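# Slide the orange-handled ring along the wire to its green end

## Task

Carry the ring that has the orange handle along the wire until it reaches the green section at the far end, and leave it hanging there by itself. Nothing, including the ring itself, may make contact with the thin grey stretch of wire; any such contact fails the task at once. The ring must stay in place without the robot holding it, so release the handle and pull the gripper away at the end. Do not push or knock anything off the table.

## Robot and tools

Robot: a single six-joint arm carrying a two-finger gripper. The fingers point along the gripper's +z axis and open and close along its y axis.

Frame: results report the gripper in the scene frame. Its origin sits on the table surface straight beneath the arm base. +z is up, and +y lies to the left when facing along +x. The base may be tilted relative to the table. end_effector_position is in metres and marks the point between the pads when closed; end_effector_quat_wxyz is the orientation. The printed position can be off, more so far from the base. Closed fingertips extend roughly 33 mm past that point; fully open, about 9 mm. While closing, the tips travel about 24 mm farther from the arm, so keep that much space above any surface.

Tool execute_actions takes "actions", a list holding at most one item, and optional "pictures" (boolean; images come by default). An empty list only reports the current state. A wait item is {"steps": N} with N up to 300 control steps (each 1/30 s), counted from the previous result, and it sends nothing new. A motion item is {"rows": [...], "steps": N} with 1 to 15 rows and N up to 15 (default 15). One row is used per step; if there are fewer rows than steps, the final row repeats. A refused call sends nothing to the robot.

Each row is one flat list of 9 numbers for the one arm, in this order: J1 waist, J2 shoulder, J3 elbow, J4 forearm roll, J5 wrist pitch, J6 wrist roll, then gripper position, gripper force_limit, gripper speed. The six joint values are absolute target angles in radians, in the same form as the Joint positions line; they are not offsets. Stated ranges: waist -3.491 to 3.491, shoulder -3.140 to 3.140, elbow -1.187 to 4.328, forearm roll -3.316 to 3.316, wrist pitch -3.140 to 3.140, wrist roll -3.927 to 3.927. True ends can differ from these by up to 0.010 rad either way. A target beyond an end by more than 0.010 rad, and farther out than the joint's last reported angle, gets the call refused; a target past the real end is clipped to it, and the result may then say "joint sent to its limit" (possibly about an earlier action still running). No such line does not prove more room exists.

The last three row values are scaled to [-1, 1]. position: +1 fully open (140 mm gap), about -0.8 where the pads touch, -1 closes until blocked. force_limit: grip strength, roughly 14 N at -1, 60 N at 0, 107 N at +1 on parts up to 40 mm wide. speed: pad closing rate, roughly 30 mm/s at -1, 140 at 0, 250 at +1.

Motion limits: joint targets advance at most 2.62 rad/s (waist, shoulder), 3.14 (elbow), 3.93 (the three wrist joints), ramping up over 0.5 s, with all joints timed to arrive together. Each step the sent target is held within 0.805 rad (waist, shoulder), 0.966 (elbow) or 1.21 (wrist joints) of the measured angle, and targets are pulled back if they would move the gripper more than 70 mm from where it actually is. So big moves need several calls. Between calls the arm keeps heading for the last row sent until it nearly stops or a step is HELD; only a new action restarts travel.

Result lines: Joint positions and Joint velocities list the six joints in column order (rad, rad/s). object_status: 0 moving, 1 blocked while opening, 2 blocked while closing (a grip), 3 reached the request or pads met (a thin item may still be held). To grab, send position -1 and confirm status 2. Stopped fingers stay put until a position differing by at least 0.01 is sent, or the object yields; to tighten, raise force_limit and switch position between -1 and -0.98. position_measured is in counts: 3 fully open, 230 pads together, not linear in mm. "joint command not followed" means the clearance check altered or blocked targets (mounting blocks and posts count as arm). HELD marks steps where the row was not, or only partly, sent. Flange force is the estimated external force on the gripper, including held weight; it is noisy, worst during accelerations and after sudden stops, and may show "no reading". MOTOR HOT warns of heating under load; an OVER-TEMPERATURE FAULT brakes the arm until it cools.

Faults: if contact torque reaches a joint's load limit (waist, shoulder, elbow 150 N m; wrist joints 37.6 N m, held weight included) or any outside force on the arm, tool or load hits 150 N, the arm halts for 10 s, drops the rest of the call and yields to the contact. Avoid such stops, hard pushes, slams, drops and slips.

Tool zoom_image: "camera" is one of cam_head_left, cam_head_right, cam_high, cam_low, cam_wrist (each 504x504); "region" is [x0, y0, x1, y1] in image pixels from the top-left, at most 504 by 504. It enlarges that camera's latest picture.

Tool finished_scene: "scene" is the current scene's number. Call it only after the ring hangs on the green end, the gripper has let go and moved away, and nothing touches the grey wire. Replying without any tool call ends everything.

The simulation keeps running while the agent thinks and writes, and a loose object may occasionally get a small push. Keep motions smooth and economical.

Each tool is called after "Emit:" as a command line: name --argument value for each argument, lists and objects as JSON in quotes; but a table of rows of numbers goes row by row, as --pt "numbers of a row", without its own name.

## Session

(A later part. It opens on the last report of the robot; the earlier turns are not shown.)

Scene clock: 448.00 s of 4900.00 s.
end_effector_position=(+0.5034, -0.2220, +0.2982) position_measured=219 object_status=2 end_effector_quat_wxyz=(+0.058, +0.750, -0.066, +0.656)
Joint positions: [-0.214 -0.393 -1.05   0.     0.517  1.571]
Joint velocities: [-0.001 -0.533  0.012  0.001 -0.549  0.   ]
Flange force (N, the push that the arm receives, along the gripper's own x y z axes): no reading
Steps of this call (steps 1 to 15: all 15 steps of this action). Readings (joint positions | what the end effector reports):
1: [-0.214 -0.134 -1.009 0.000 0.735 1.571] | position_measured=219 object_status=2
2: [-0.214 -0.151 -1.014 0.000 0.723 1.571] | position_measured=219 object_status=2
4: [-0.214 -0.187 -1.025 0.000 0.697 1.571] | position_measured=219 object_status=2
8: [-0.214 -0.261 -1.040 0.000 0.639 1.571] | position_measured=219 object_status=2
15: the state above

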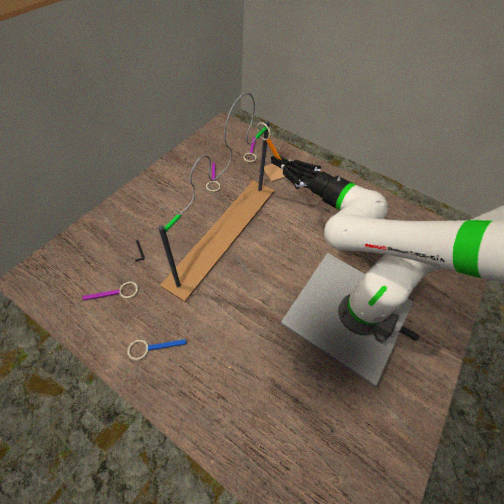

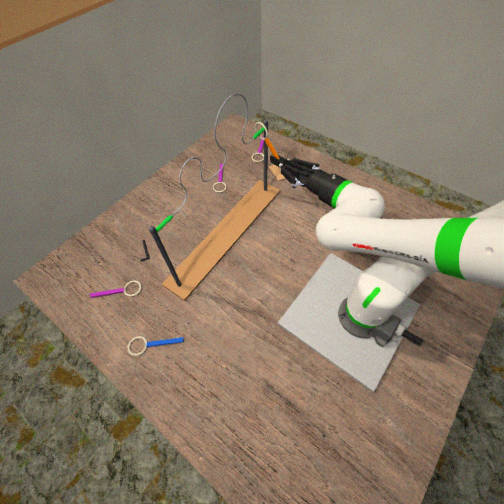

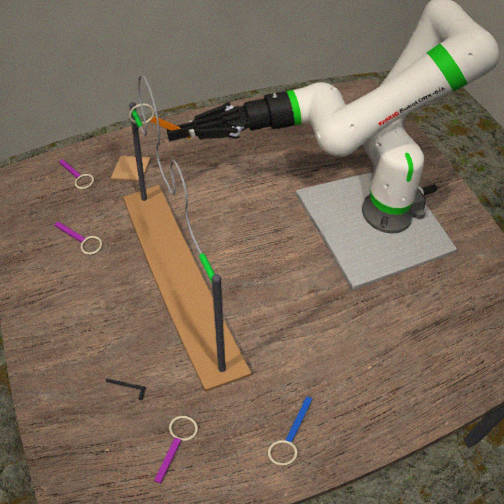

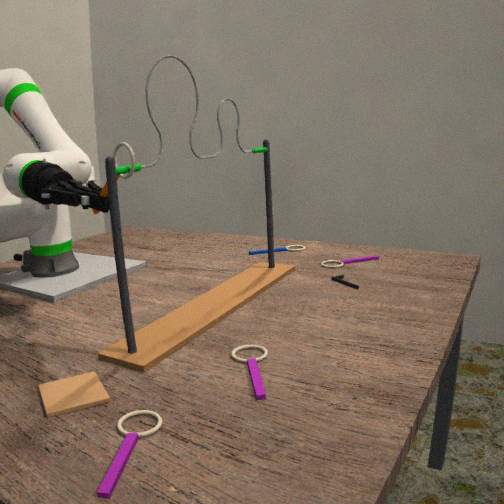

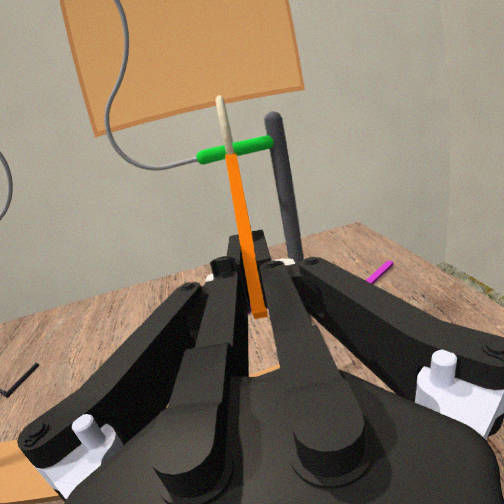

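The handle is pivoting as planned, so I'll continue the arc.

Emit:
execute_actions --actions '[{"rows": [[-0.2137,-0.4593,-1.0425,0,0.4432,1.571,-1,-1,-0.6],[-0.2137,-0.4754,-1.0400,0,0.4247,1.571,-1,-1,-0.6],[-0.2137,-0.4914,-1.0376,0,0.4062,1.571,-1,-1,-0.6],[-0.2137,-0.5075,-1.0351,0,0.3876,1.571,-1,-1,-0.6],[-0.2137,-0.5235,-1.0326,0,0.3691,1.571,-1,-1,-0.6],[-0.2137,-0.5335,-1.0266,0,0.3532,1.571,-1,-1,-0.6],[-0.2137,-0.5434,-1.0207,0,0.3373,1.571,-1,-1,-0.6],[-0.2137,-0.5534,-1.0147,0,0.3213,1.571,-1,-1,-0.6],[-0.2137,-0.5633,-1.0087,0,0.3054,1.571,-1,-1,-0.6],[-0.2137,-0.5733,-1.0027,0,0.2895,1.571,-1,-1,-0.6],[-0.2137,-0.5832,-0.9968,0,0.2736,1.571,-1,-1,-0.6],[-0.2137,-0.5932,-0.9908,0,0.2576,1.571,-1,-1,-0.6],[-0.2137,-0.6031,-0.9848,0,0.2417,1.571,-1,-1,-0.6],[-0.2137,-0.6077,-0.9761,0,0.2284,1.571,-1,-1,-0.6],[-0.2137,-0.6124,-0.9674,0,0.2151,1.571,-1,-1,-0.6]], "steps": 15}]' --pictures false

Emit:
execute_actions --actions '[{"rows": [[-0.2137,-0.6170,-0.9588,0,0.2017,1.571,-1,-1,-0.6],[-0.2137,-0.6217,-0.9501,0,0.1884,1.571,-1,-1,-0.6],[-0.2137,-0.6263,-0.9414,0,0.1751,1.571,-1,-1,-0.6],[-0.2137,-0.6269,-0.9335,0,0.1666,1.571,-1,-1,-0.6],[-0.2137,-0.6275,-0.9256,0,0.1581,1.571,-1,-1,-0.6],[-0.2137,-0.6281,-0.9177,0,0.1496,1.571,-1,-1,-0.6],[-0.2137,-0.6287,-0.9098,0,0.1411,1.571,-1,-1,-0.6]], "steps": 13}]'

Emit:
zoom_image --camera "cam_high" --region '[110, 60, 250, 160]'

Emit:
zoom_image --camera "cam_wrist" --region '[170, 150, 330, 310]'

Scene clock: 459.43 s of 4900.00 s.
end_effector_position=(+0.4869, -0.2191, +0.3585) position_measured=219 object_status=2 end_effector_quat_wxyz=(+0.058, +0.749, -0.066, +0.656)
Joint positions: [-0.214 -0.598 -0.986 -0.     0.247  1.571]
Joint velocities: [ 0.002 -0.225  0.224 -0.002 -0.443  0.   ]
Flange force (N, the push that the arm receives, along the gripper's own x y z axes): no reading
Steps of this call (steps 1 to 30: the robot went on to your last target; steps 31 to 90: nothing new was sent; then 7.93 s passed at rest; steps 91 to 105: all 15 steps of this action). Readings (joint positions | what the end effector reports):
91: [-0.214 -0.444 -1.045 -0.000 0.461 1.571] | position_measured=219 object_status=2
92: [-0.214 -0.448 -1.044 -0.000 0.456 1.571] | position_measured=219 object_status=2
94: [-0.214 -0.470 -1.041 -0.000 0.431 1.571] | position_measured=219 object_status=2
98: [-0.214 -0.525 -1.029 -0.000 0.363 1.571] | position_measured=219 object_status=2
105: the state above

Scene clock: 459.87 s of 4900.00 s.
end_effector_position=(+0.4913, -0.2199, +0.3944) position_measured=219 object_status=2 end_effector_quat_wxyz=(+0.058, +0.749, -0.066, +0.656)
Joint positions: [-0.214 -0.629 -0.91  -0.     0.141  1.571]
Joint velocities: [-0.001  0.001  0.001 -0.    -0.001  0.   ]
Flange force (N, the push that the arm receives, along the gripper's own x y z axes): no reading
Steps of this call (steps 1 to 13: all 13 steps of this action). Readings (joint positions | what the end effector reports):
1: [-0.214 -0.605 -0.978 -0.000 0.233 1.571] | position_measured=219 object_status=2
2: [-0.214 -0.611 -0.969 -0.000 0.218 1.571] | position_measured=219 object_status=2
4: [-0.214 -0.621 -0.952 -0.000 0.191 1.571] | position_measured=219 object_status=2
8: [-0.214 -0.628 -0.918 -0.000 0.150 1.571] | position_measured=219 object_status=2
13: the state above

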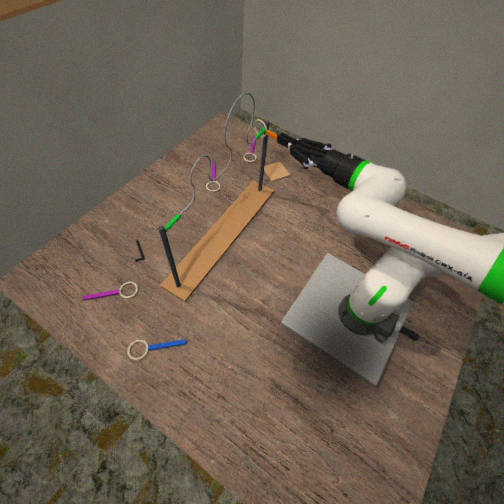

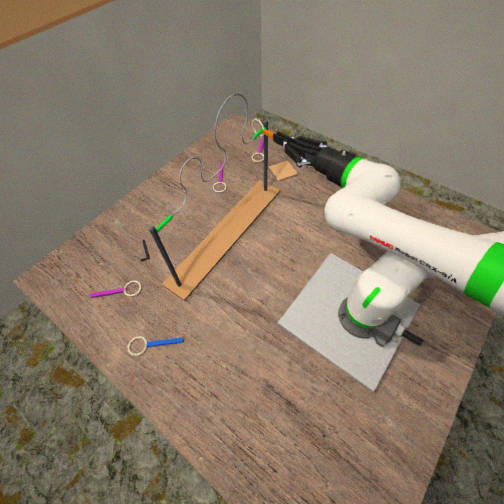

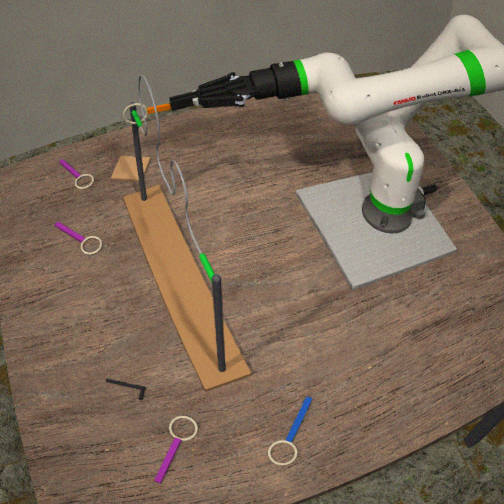

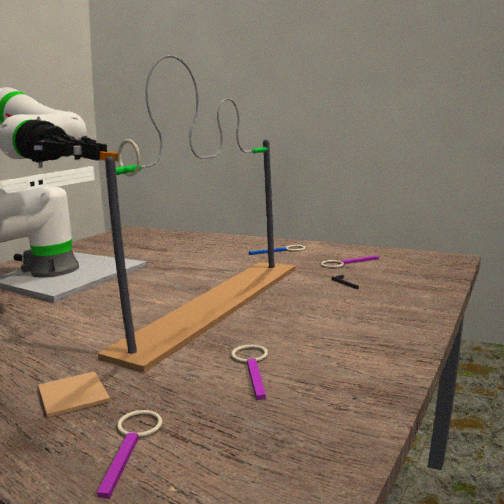

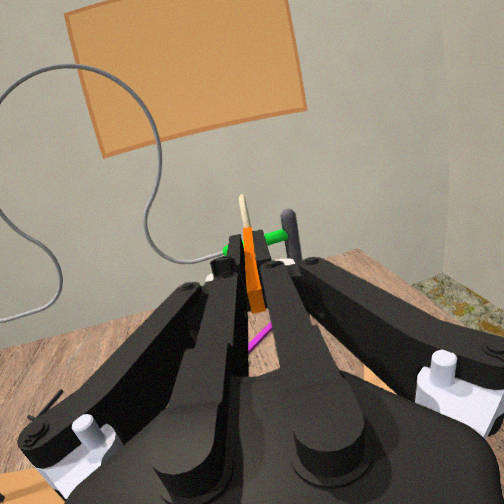

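Region (110, 60, 250, 160) of cam_high's 504x504 image, scaled by 3.600, with more detail than that image has; it fills the top 360 rows of this view, and the rest is white.

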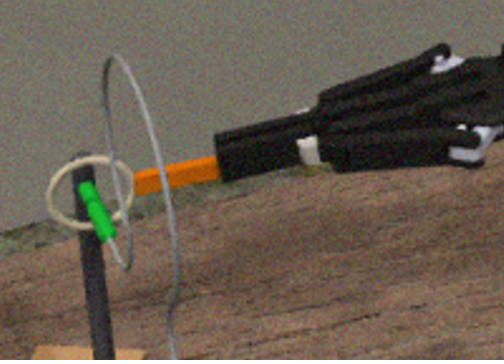

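Region (170, 150, 330, 310) of cam_wrist's 504x504 image, scaled by 3.150, with more detail than that image has.

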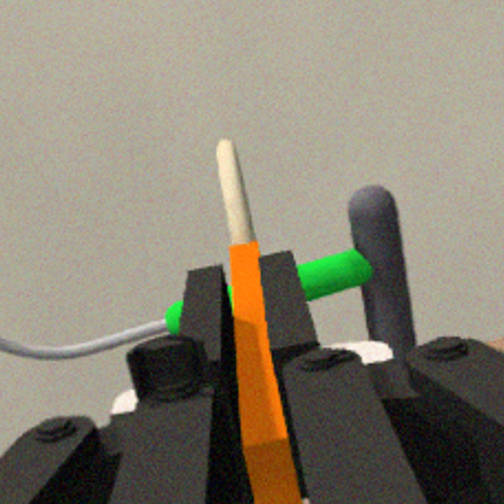

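Emit:
execute_actions --actions '[]'

Scene clock: 484.93 s of 4900.00 s.
end_effector_position=(+0.4914, -0.2199, +0.3945) position_measured=219 object_status=2 end_effector_quat_wxyz=(+0.058, +0.749, -0.066, +0.656)
Joint positions: [-0.214 -0.629 -0.91  -0.     0.141  1.571]
Joint velocities: [ 0.002  0.     0.    -0.001  0.     0.   ]
Flange force (N, the push that the arm receives, along the gripper's own x y z axes): no reading
Steps of this call (steps 1 to 15: the robot went on to your last target; steps 16 to 90: nothing new was sent; then 22.07 s passed at rest). Readings (joint positions | what the end effector reports):
1: [-0.214 -0.629 -0.910 -0.000 0.141 1.571] | position_measured=219 object_status=2
2: [-0.214 -0.629 -0.910 -0.000 0.141 1.571] | position_measured=219 object_status=2
4: [-0.214 -0.629 -0.910 -0.000 0.141 1.571] | position_measured=219 object_status=2
8: [-0.214 -0.629 -0.910 -0.000 0.141 1.571] | position_measured=219 object_status=2
90: the state above
The arm was judged still, so your last target was given up. Only a new action makes it travel on or press farther. Fingers that are still opening or closing keep moving.

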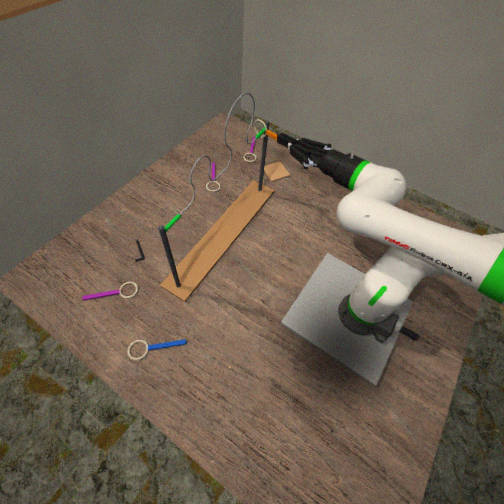

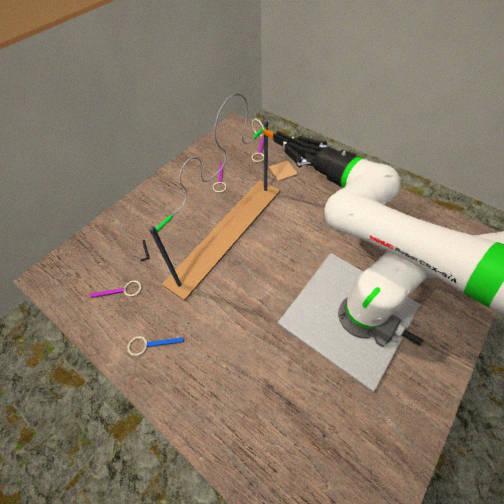

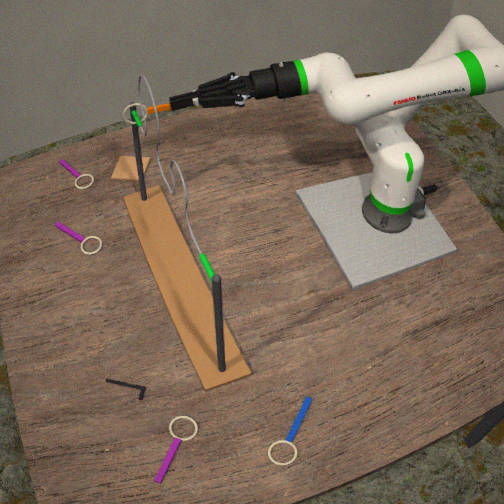

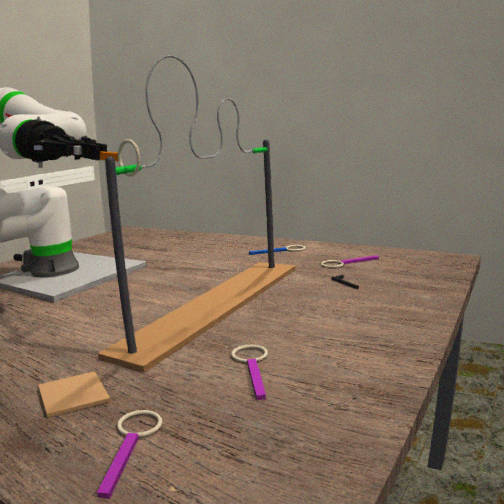

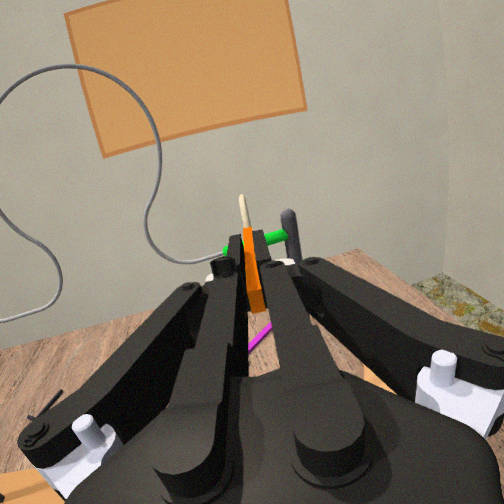

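Emit:
execute_actions --actions '[{"rows": [[-0.2137,-0.6287,-0.9098,0,0.1411,1.571,-0.98,0.1,-0.6]], "steps": 10}]' --pictures false

Scene clock: 488.37 s of 4900.00 s.
end_effector_position=(+0.4914, -0.2199, +0.3945) position_measured=221 object_status=2 end_effector_quat_wxyz=(+0.058, +0.749, -0.066, +0.656)
Joint positions: [-0.214 -0.629 -0.91  -0.     0.141  1.571]
Joint velocities: [ 0.001  0.    -0.    -0.001  0.     0.   ]
Flange force (N, the push that the arm receives, along the gripper's own x y z axes): no reading
Steps of this call (steps 1 to 90: nothing new was sent; then 0.10 s passed at rest; steps 91 to 100: all 10 steps of this action). Readings (joint positions | what the end effector reports):
91: [-0.214 -0.629 -0.910 -0.000 0.141 1.571] | position_measured=219 object_status=0
92: [-0.214 -0.629 -0.910 -0.000 0.141 1.571] | position_measured=221 object_status=0
94: [-0.214 -0.629 -0.910 -0.000 0.141 1.571] | position_measured=221 object_status=0
98: [-0.214 -0.629 -0.910 -0.000 0.141 1.571] | position_measured=221 object_status=2
100: the state above

Emit:
execute_actions --actions '[{"rows": [[-0.2137,-0.6267,-0.9165,0,0.1498,1.571,-0.98,0.1,-0.6],[-0.2137,-0.6247,-0.9233,0,0.1586,1.571,-0.98,0.1,-0.6],[-0.2137,-0.6227,-0.9300,0,0.1673,1.571,-0.98,0.1,-0.6],[-0.2137,-0.6207,-0.9367,0,0.1760,1.571,-0.98,0.1,-0.6],[-0.2137,-0.6187,-0.9435,0,0.1848,1.571,-0.98,0.1,-0.6],[-0.2137,-0.6167,-0.9502,0,0.1935,1.571,-0.98,0.1,-0.6]], "steps": 15}]'

Emit:
zoom_image --camera "cam_high" --region '[90, 70, 210, 170]'

Emit:
zoom_image --camera "cam_low" --region '[80, 120, 200, 210]'

Scene clock: 507.17 s of 4900.00 s.
end_effector_position=(+0.4887, -0.2194, +0.3759) position_measured=221 object_status=2 end_effector_quat_wxyz=(+0.058, +0.749, -0.066, +0.656)
Joint positions: [-0.214 -0.617 -0.95  -0.     0.193  1.571]
Joint velocities: [-0.001  0.003 -0.     0.    -0.    -0.   ]
Flange force (N, the push that the arm receives, along the gripper's own x y z axes): no reading
Steps of this call (steps 1 to 15: the robot went on to your last target; steps 16 to 90: nothing new was sent; then 15.30 s passed at rest; steps 91 to 105: all 15 steps of this action). Readings (joint positions | what the end effector reports):
91: [-0.214 -0.629 -0.910 -0.000 0.142 1.571] | position_measured=221 object_status=2
92: [-0.214 -0.628 -0.913 -0.000 0.146 1.571] | position_measured=221 object_status=2
94: [-0.214 -0.625 -0.924 -0.000 0.160 1.571] | position_measured=221 object_status=2
98: [-0.214 -0.617 -0.948 -0.000 0.191 1.571] | position_measured=221 object_status=2
105: the state above

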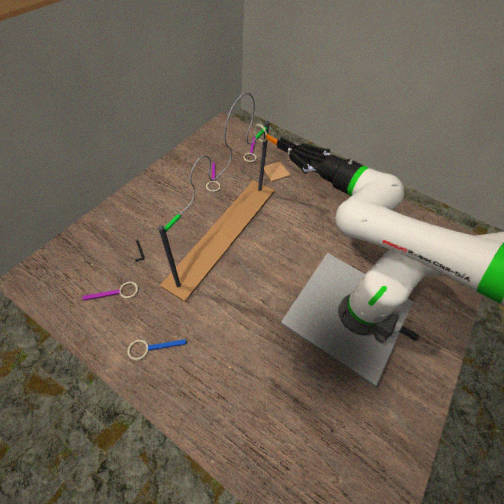

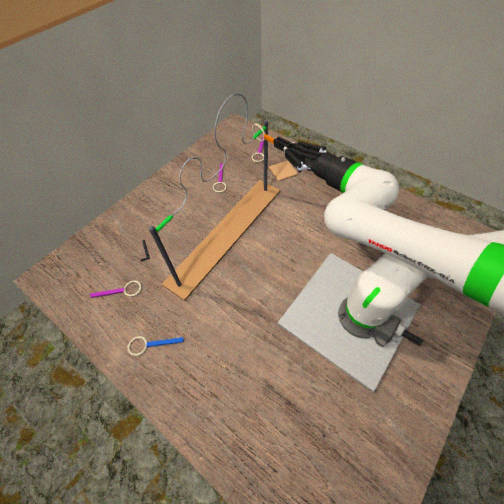

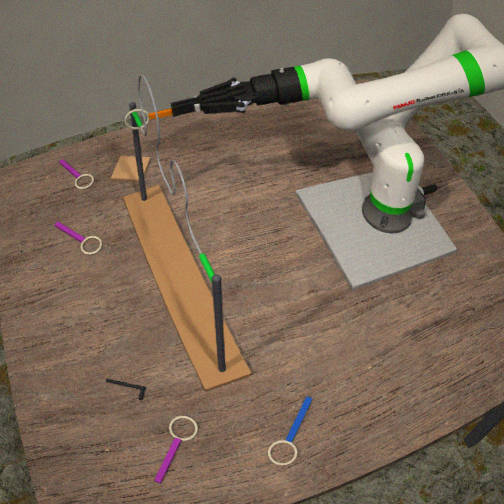

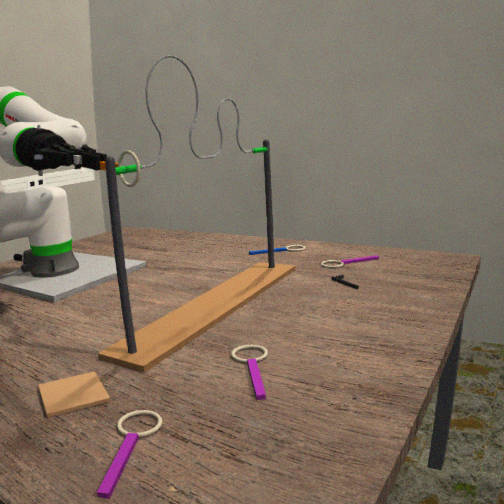

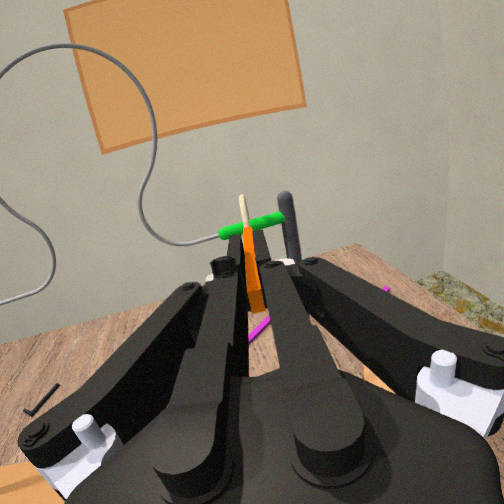

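Region (90, 70, 210, 170) of cam_high's 504x504 image, scaled by 4.200, with more detail than that image has.

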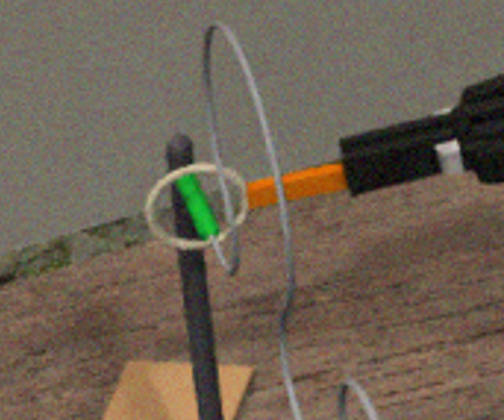

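Region (80, 120, 200, 210) of cam_low's 504x504 image, scaled by 4.200, with more detail than that image has; it fills the top 378 rows of this view, and the rest is white.

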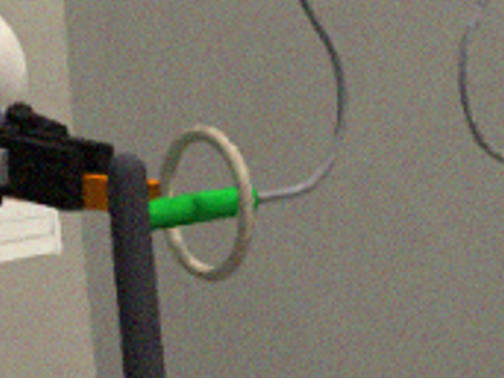

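Emit:
zoom_image --camera "cam_wrist" --region '[130, 170, 310, 290]'

Region (130, 170, 310, 290) of cam_wrist's 504x504 image, scaled by 2.800, with more detail than that image has.

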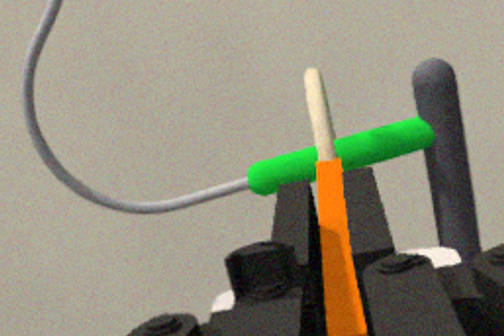

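Emit:
execute_actions --actions '[{"rows": [[-0.2075,-0.6229,-0.9526,0,0.1897,1.572,-0.98,0.1,-0.6],[-0.2014,-0.6290,-0.9549,0,0.1859,1.574,-0.98,0.1,-0.6],[-0.1952,-0.6352,-0.9573,0,0.1821,1.575,-0.98,0.1,-0.6],[-0.1891,-0.6413,-0.9597,0,0.1784,1.576,-0.98,0.1,-0.6],[-0.1829,-0.6475,-0.9621,0,0.1746,1.578,-0.98,0.1,-0.6],[-0.1768,-0.6536,-0.9644,0,0.1708,1.579,-0.98,0.1,-0.6],[-0.1706,-0.6598,-0.9668,0,0.1670,1.580,-0.98,0.1,-0.6],[-0.1644,-0.6660,-0.9692,0,0.1632,1.582,-0.98,0.1,-0.6],[-0.1583,-0.6721,-0.9715,0,0.1594,1.583,-0.98,0.1,-0.6],[-0.1521,-0.6783,-0.9739,0,0.1556,1.585,-0.98,0.1,-0.6],[-0.1460,-0.6844,-0.9763,0,0.1519,1.586,-0.98,0.1,-0.6],[-0.1398,-0.6906,-0.9787,0,0.1481,1.587,-0.98,0.1,-0.6],[-0.1337,-0.6967,-0.9810,0,0.1443,1.589,-0.98,0.1,-0.6],[-0.1275,-0.7029,-0.9834,0,0.1405,1.590,-0.98,0.1,-0.6]], "steps": 14}]' --pictures false

Emit:
execute_actions --actions '[{"rows": [[-0.1243,-0.7063,-0.9833,0,0.1370,1.537,-0.98,0.1,-0.6],[-0.1211,-0.7097,-0.9832,0,0.1335,1.484,-0.98,0.1,-0.6],[-0.1179,-0.7131,-0.9831,0,0.1300,1.431,-0.98,0.1,-0.6],[-0.1147,-0.7165,-0.9830,0,0.1265,1.378,-0.98,0.1,-0.6],[-0.1115,-0.7199,-0.9829,0,0.1230,1.325,-0.98,0.1,-0.6],[-0.1082,-0.7232,-0.9827,0,0.1195,1.272,-0.98,0.1,-0.6]], "steps": 13}]'

Scene clock: 627.63 s of 4900.00 s.
end_effector_position=(+0.4856, -0.1805, +0.3760) position_measured=221 object_status=2 end_effector_quat_wxyz=(+0.039, +0.752, -0.032, +0.658)
Joint positions: [-0.139 -0.691 -0.979 -0.     0.148  1.587]
Joint velocities: [ 0.183 -0.182 -0.07  -0.    -0.111  0.043]
Flange force (N, the push that the arm receives, along the gripper's own x y z axes): no reading
Steps of this call (steps 1 to 15: the robot went on to your last target; steps 16 to 90: nothing new was sent; then 117.00 s passed at rest; steps 91 to 104: all 14 steps of this action). Readings (joint positions | what the end effector reports):
91: [-0.213 -0.617 -0.950 -0.000 0.193 1.571] | position_measured=221 object_status=2
92: [-0.210 -0.620 -0.952 -0.000 0.192 1.571] | position_measured=221 object_status=2
94: [-0.200 -0.630 -0.955 -0.000 0.186 1.574] | position_measured=221 object_status=2
98: [-0.176 -0.654 -0.965 -0.000 0.171 1.579] | position_measured=221 object_status=2
104: the state above

Scene clock: 628.07 s of 4900.00 s.
end_effector_position=(+0.4842, -0.1647, +0.3790) position_measured=221 object_status=2 end_effector_quat_wxyz=(-0.074, +0.740, -0.138, +0.655)
Joint positions: [-0.108 -0.723 -0.983 -0.     0.12   1.273]
Joint velocities: [ 0.005 -0.004  0.001 -0.    -0.004 -0.067]
Flange force (N, the push that the arm receives, along the gripper's own x y z axes): no reading
Steps of this call (steps 1 to 13: all 13 steps of this action). Readings (joint positions | what the end effector reports):
1: [-0.133 -0.697 -0.981 -0.000 0.144 1.588] | position_measured=221 object_status=2
2: [-0.129 -0.701 -0.982 -0.000 0.141 1.584] | position_measured=221 object_status=2
4: [-0.124 -0.706 -0.983 -0.000 0.137 1.548] | position_measured=221 object_status=2
8: [-0.115 -0.716 -0.983 -0.000 0.126 1.386] | position_measured=221 object_status=2
13: the state above

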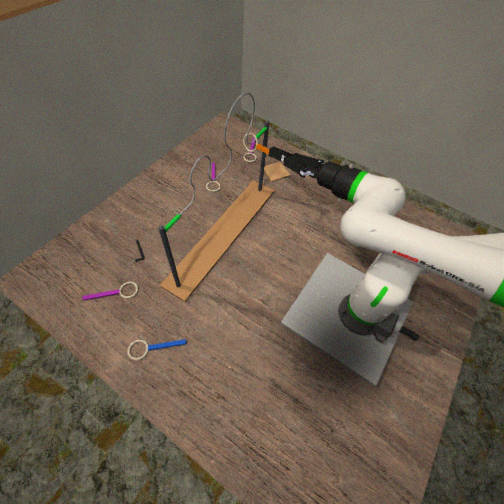

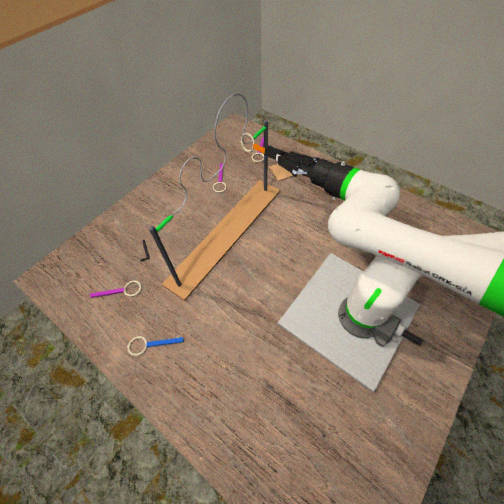

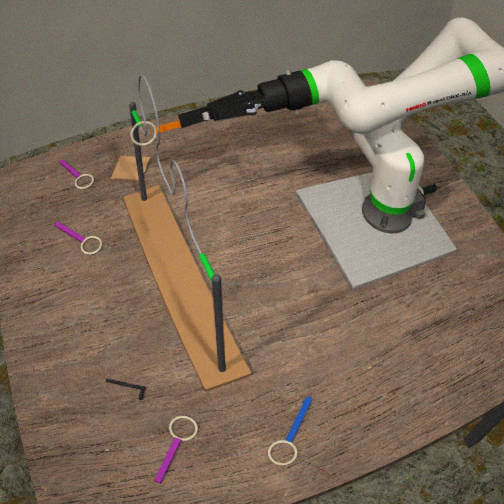

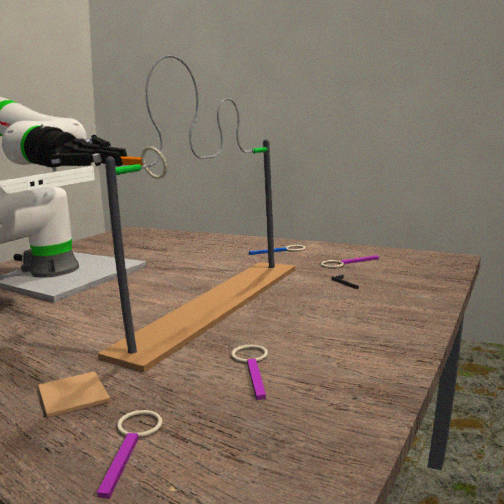

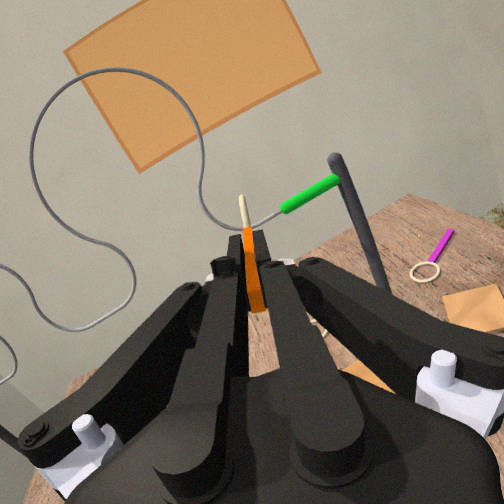

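Emit:
zoom_image --camera "cam_wrist" --region '[20, 50, 300, 330]'

Region (20, 50, 300, 330) of cam_wrist's 504x504 image, scaled by 1.800, with more detail than that image has.

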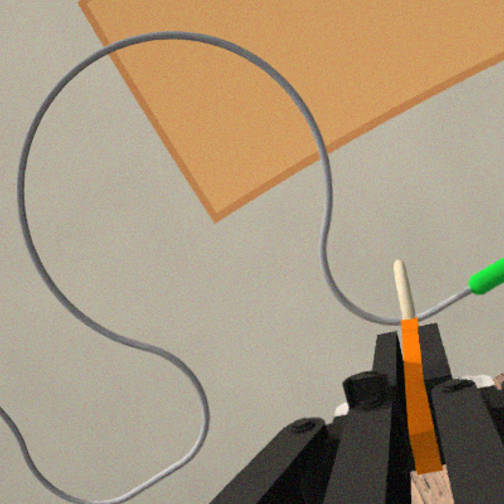

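Emit:
execute_actions --actions '[{"rows": [[-0.1050,-0.7266,-0.9826,0,0.1160,1.219,-0.98,0.1,-0.6],[-0.1018,-0.7300,-0.9825,0,0.1125,1.166,-0.98,0.1,-0.6],[-0.0986,-0.7334,-0.9824,0,0.1090,1.113,-0.98,0.1,-0.6],[-0.0954,-0.7368,-0.9823,0,0.1055,1.060,-0.98,0.1,-0.6],[-0.0930,-0.7400,-0.9799,0,0.0999,1.007,-0.98,0.1,-0.6],[-0.0906,-0.7432,-0.9775,0,0.0943,0.954,-0.98,0.1,-0.6],[-0.0883,-0.7464,-0.9750,0,0.0886,0.901,-0.98,0.1,-0.6],[-0.0859,-0.7496,-0.9726,0,0.0830,0.848,-0.98,0.1,-0.6],[-0.0835,-0.7528,-0.9702,0,0.0774,0.795,-0.98,0.1,-0.6],[-0.0811,-0.7559,-0.9678,0,0.0718,0.741,-0.98,0.1,-0.6],[-0.0787,-0.7591,-0.9654,0,0.0662,0.688,-0.98,0.1,-0.6],[-0.0764,-0.7623,-0.9629,0,0.0605,0.635,-0.98,0.1,-0.6],[-0.0740,-0.7655,-0.9605,0,0.0549,0.582,-0.98,0.1,-0.6],[-0.0716,-0.7687,-0.9581,0,0.0493,0.529,-0.98,0.1,-0.6],[-0.0707,-0.7706,-0.9540,0,0.0433,0.476,-0.98,0.1,-0.6]], "steps": 15}]' --pictures false

Emit:
execute_actions --actions '[{"rows": [[-0.0698,-0.7725,-0.9499,0,0.0373,0.423,-0.98,0.1,-0.6],[-0.0690,-0.7744,-0.9458,0,0.0313,0.370,-0.98,0.1,-0.6],[-0.0681,-0.7763,-0.9417,0,0.0253,0.317,-0.98,0.1,-0.6],[-0.0672,-0.7782,-0.9376,0,0.0194,0.265,-0.98,0.1,-0.6],[-0.0663,-0.7800,-0.9334,0,0.0134,0.212,-0.98,0.1,-0.6],[-0.0654,-0.7819,-0.9293,0,0.0074,0.159,-0.98,0.1,-0.6],[-0.0646,-0.7838,-0.9252,0,0.0014,0.106,-0.98,0.1,-0.6],[-0.0637,-0.7857,-0.9211,0,-0.0046,0.053,-0.98,0.1,-0.6],[-0.0628,-0.7876,-0.9170,0,-0.0106,0.000,-0.98,0.1,-0.6],[-0.0637,-0.7878,-0.9124,0,-0.0154,-0.052,-0.98,0.1,-0.6],[-0.0646,-0.7879,-0.9078,0,-0.0202,-0.105,-0.98,0.1,-0.6],[-0.0654,-0.7881,-0.9031,0,-0.0250,-0.157,-0.98,0.1,-0.6],[-0.0663,-0.7883,-0.8985,0,-0.0298,-0.210,-0.98,0.1,-0.6],[-0.0672,-0.7885,-0.8939,0,-0.0346,-0.262,-0.98,0.1,-0.6],[-0.0681,-0.7886,-0.8893,0,-0.0393,-0.314,-0.98,0.1,-0.6]], "steps": 15}]' --pictures false

Emit:
execute_actions --actions '[{"rows": [[-0.0690,-0.7888,-0.8847,0,-0.0441,-0.367,-0.98,0.1,-0.6],[-0.0698,-0.7890,-0.8800,0,-0.0489,-0.419,-0.98,0.1,-0.6],[-0.0707,-0.7891,-0.8754,0,-0.0537,-0.472,-0.98,0.1,-0.6],[-0.0716,-0.7893,-0.8708,0,-0.0585,-0.524,-0.98,0.1,-0.6],[-0.0741,-0.7881,-0.8665,0,-0.0616,-0.565,-0.98,0.1,-0.6],[-0.0765,-0.7868,-0.8622,0,-0.0646,-0.600,-0.98,0.1,-0.6],[-0.0790,-0.7856,-0.8579,0,-0.0677,-0.630,-0.98,0.1,-0.6],[-0.0814,-0.7843,-0.8536,0,-0.0707,-0.650,-0.98,0.1,-0.6]], "steps": 15}]'

Scene clock: 748.57 s of 4900.00 s.
end_effector_position=(+0.4831, -0.1504, +0.3903) position_measured=221 object_status=2 end_effector_quat_wxyz=(-0.264, +0.676, -0.331, +0.603)
Joint positions: [-0.08  -0.758 -0.967 -0.     0.068  0.703]
Joint velocities: [ 0.069 -0.09   0.08  -0.002 -0.16  -1.518]
Flange force (N, the push that the arm receives, along the gripper's own x y z axes): no reading
Steps of this call (steps 1 to 15: the robot went on to your last target; steps 16 to 90: nothing new was sent; then 117.00 s passed at rest; steps 91 to 105: all 15 steps of this action). Readings (joint positions | what the end effector reports):
91: [-0.108 -0.723 -0.983 -0.000 0.119 1.271] | position_measured=221 object_status=2
92: [-0.108 -0.724 -0.983 -0.000 0.119 1.264] | position_measured=221 object_status=2
94: [-0.105 -0.726 -0.983 -0.000 0.116 1.224] | position_measured=221 object_status=2
98: [-0.096 -0.737 -0.982 -0.000 0.104 1.056] | position_measured=221 object_status=2
105: the state above

Scene clock: 749.07 s of 4900.00 s.
end_effector_position=(+0.4828, -0.1431, +0.4193) position_measured=221 object_status=2 end_effector_quat_wxyz=(+0.478, -0.502, +0.560, -0.453)
Joint positions: [-0.065 -0.787 -0.909 -0.    -0.017 -0.083]
Joint velocities: [-0.002 -0.02   0.133 -0.001 -0.148 -1.543]
Flange force (N, the push that the arm receives, along the gripper's own x y z axes): no reading
Steps of this call (steps 1 to 15: all 15 steps of this action). Readings (joint positions | what the end effector reports):
1: [-0.077 -0.761 -0.964 -0.000 0.062 0.652] | position_measured=221 object_status=2
2: [-0.075 -0.764 -0.961 -0.000 0.057 0.600] | position_measured=221 object_status=2
4: [-0.072 -0.769 -0.954 -0.000 0.045 0.495] | position_measured=221 object_status=2
8: [-0.068 -0.777 -0.939 -0.000 0.022 0.286] | position_measured=221 object_status=2
15: the state above

Scene clock: 749.57 s of 4900.00 s.
end_effector_position=(+0.4831, -0.1513, +0.4425) position_measured=221 object_status=2 end_effector_quat_wxyz=(+0.583, -0.320, +0.681, -0.306)
Joint positions: [-0.081 -0.784 -0.854 -0.    -0.071 -0.65 ]
Joint velocities: [-0.002  0.    -0.     0.001 -0.002 -0.011]
Flange force (N, the push that the arm receives, along the gripper's own x y z axes): no reading
Steps of this call (steps 1 to 15: all 15 steps of this action). Readings (joint positions | what the end effector reports):
1: [-0.065 -0.788 -0.905 -0.000 -0.022 -0.135] | position_measured=221 object_status=2
2: [-0.065 -0.788 -0.900 -0.000 -0.027 -0.188] | position_measured=221 object_status=2
4: [-0.066 -0.789 -0.891 -0.000 -0.037 -0.293] | position_measured=221 object_status=2
8: [-0.072 -0.789 -0.872 -0.000 -0.055 -0.494] | position_measured=221 object_status=2
15: the state above

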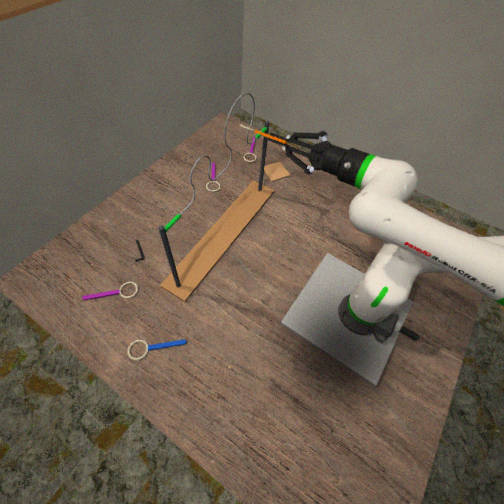

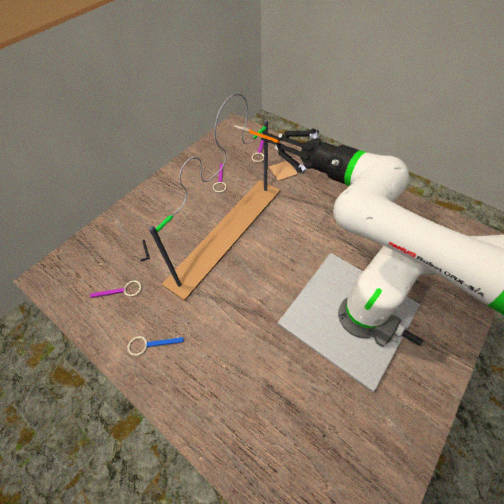

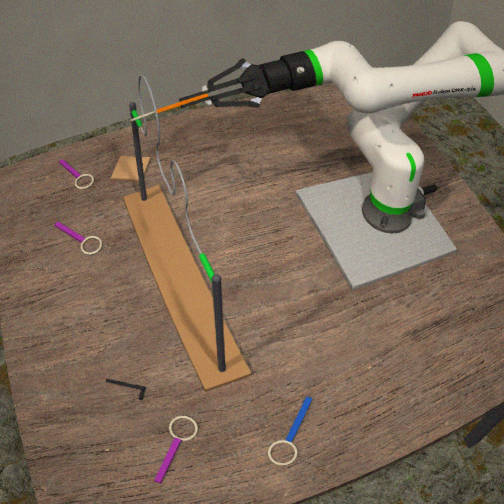

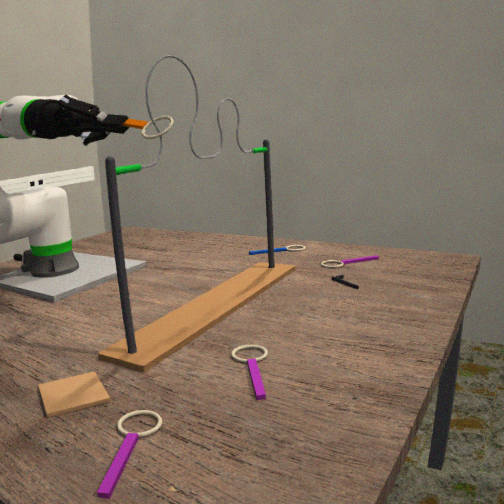

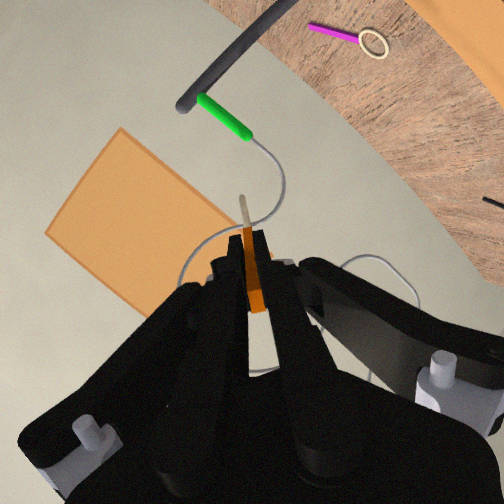

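Emit:
zoom_image --camera "cam_wrist" --region '[170, 170, 310, 290]'

Emit:
zoom_image --camera "cam_low" --region '[110, 80, 210, 170]'

Emit:
zoom_image --camera "cam_high" --region '[100, 70, 210, 160]'

Region (170, 170, 310, 290) of cam_wrist's 504x504 image, scaled by 3.600, with more detail than that image has; it fills the top 432 rows of this view, and the rest is white.

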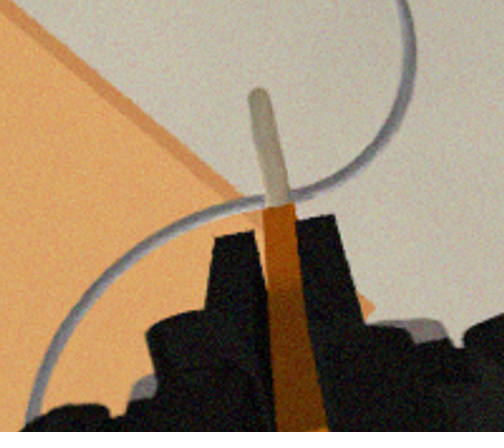

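Region (110, 80, 210, 170) of cam_low's 504x504 image, scaled by 5.040, with more detail than that image has; it fills the top 454 rows of this view, and the rest is white.

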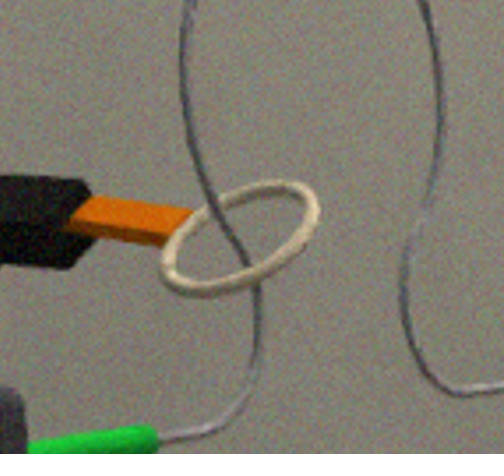

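Region (100, 70, 210, 160) of cam_high's 504x504 image, scaled by 4.582, with more detail than that image has; it fills the top 412 rows of this view, and the rest is white.

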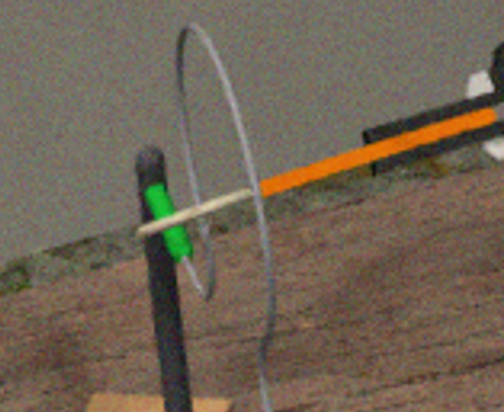

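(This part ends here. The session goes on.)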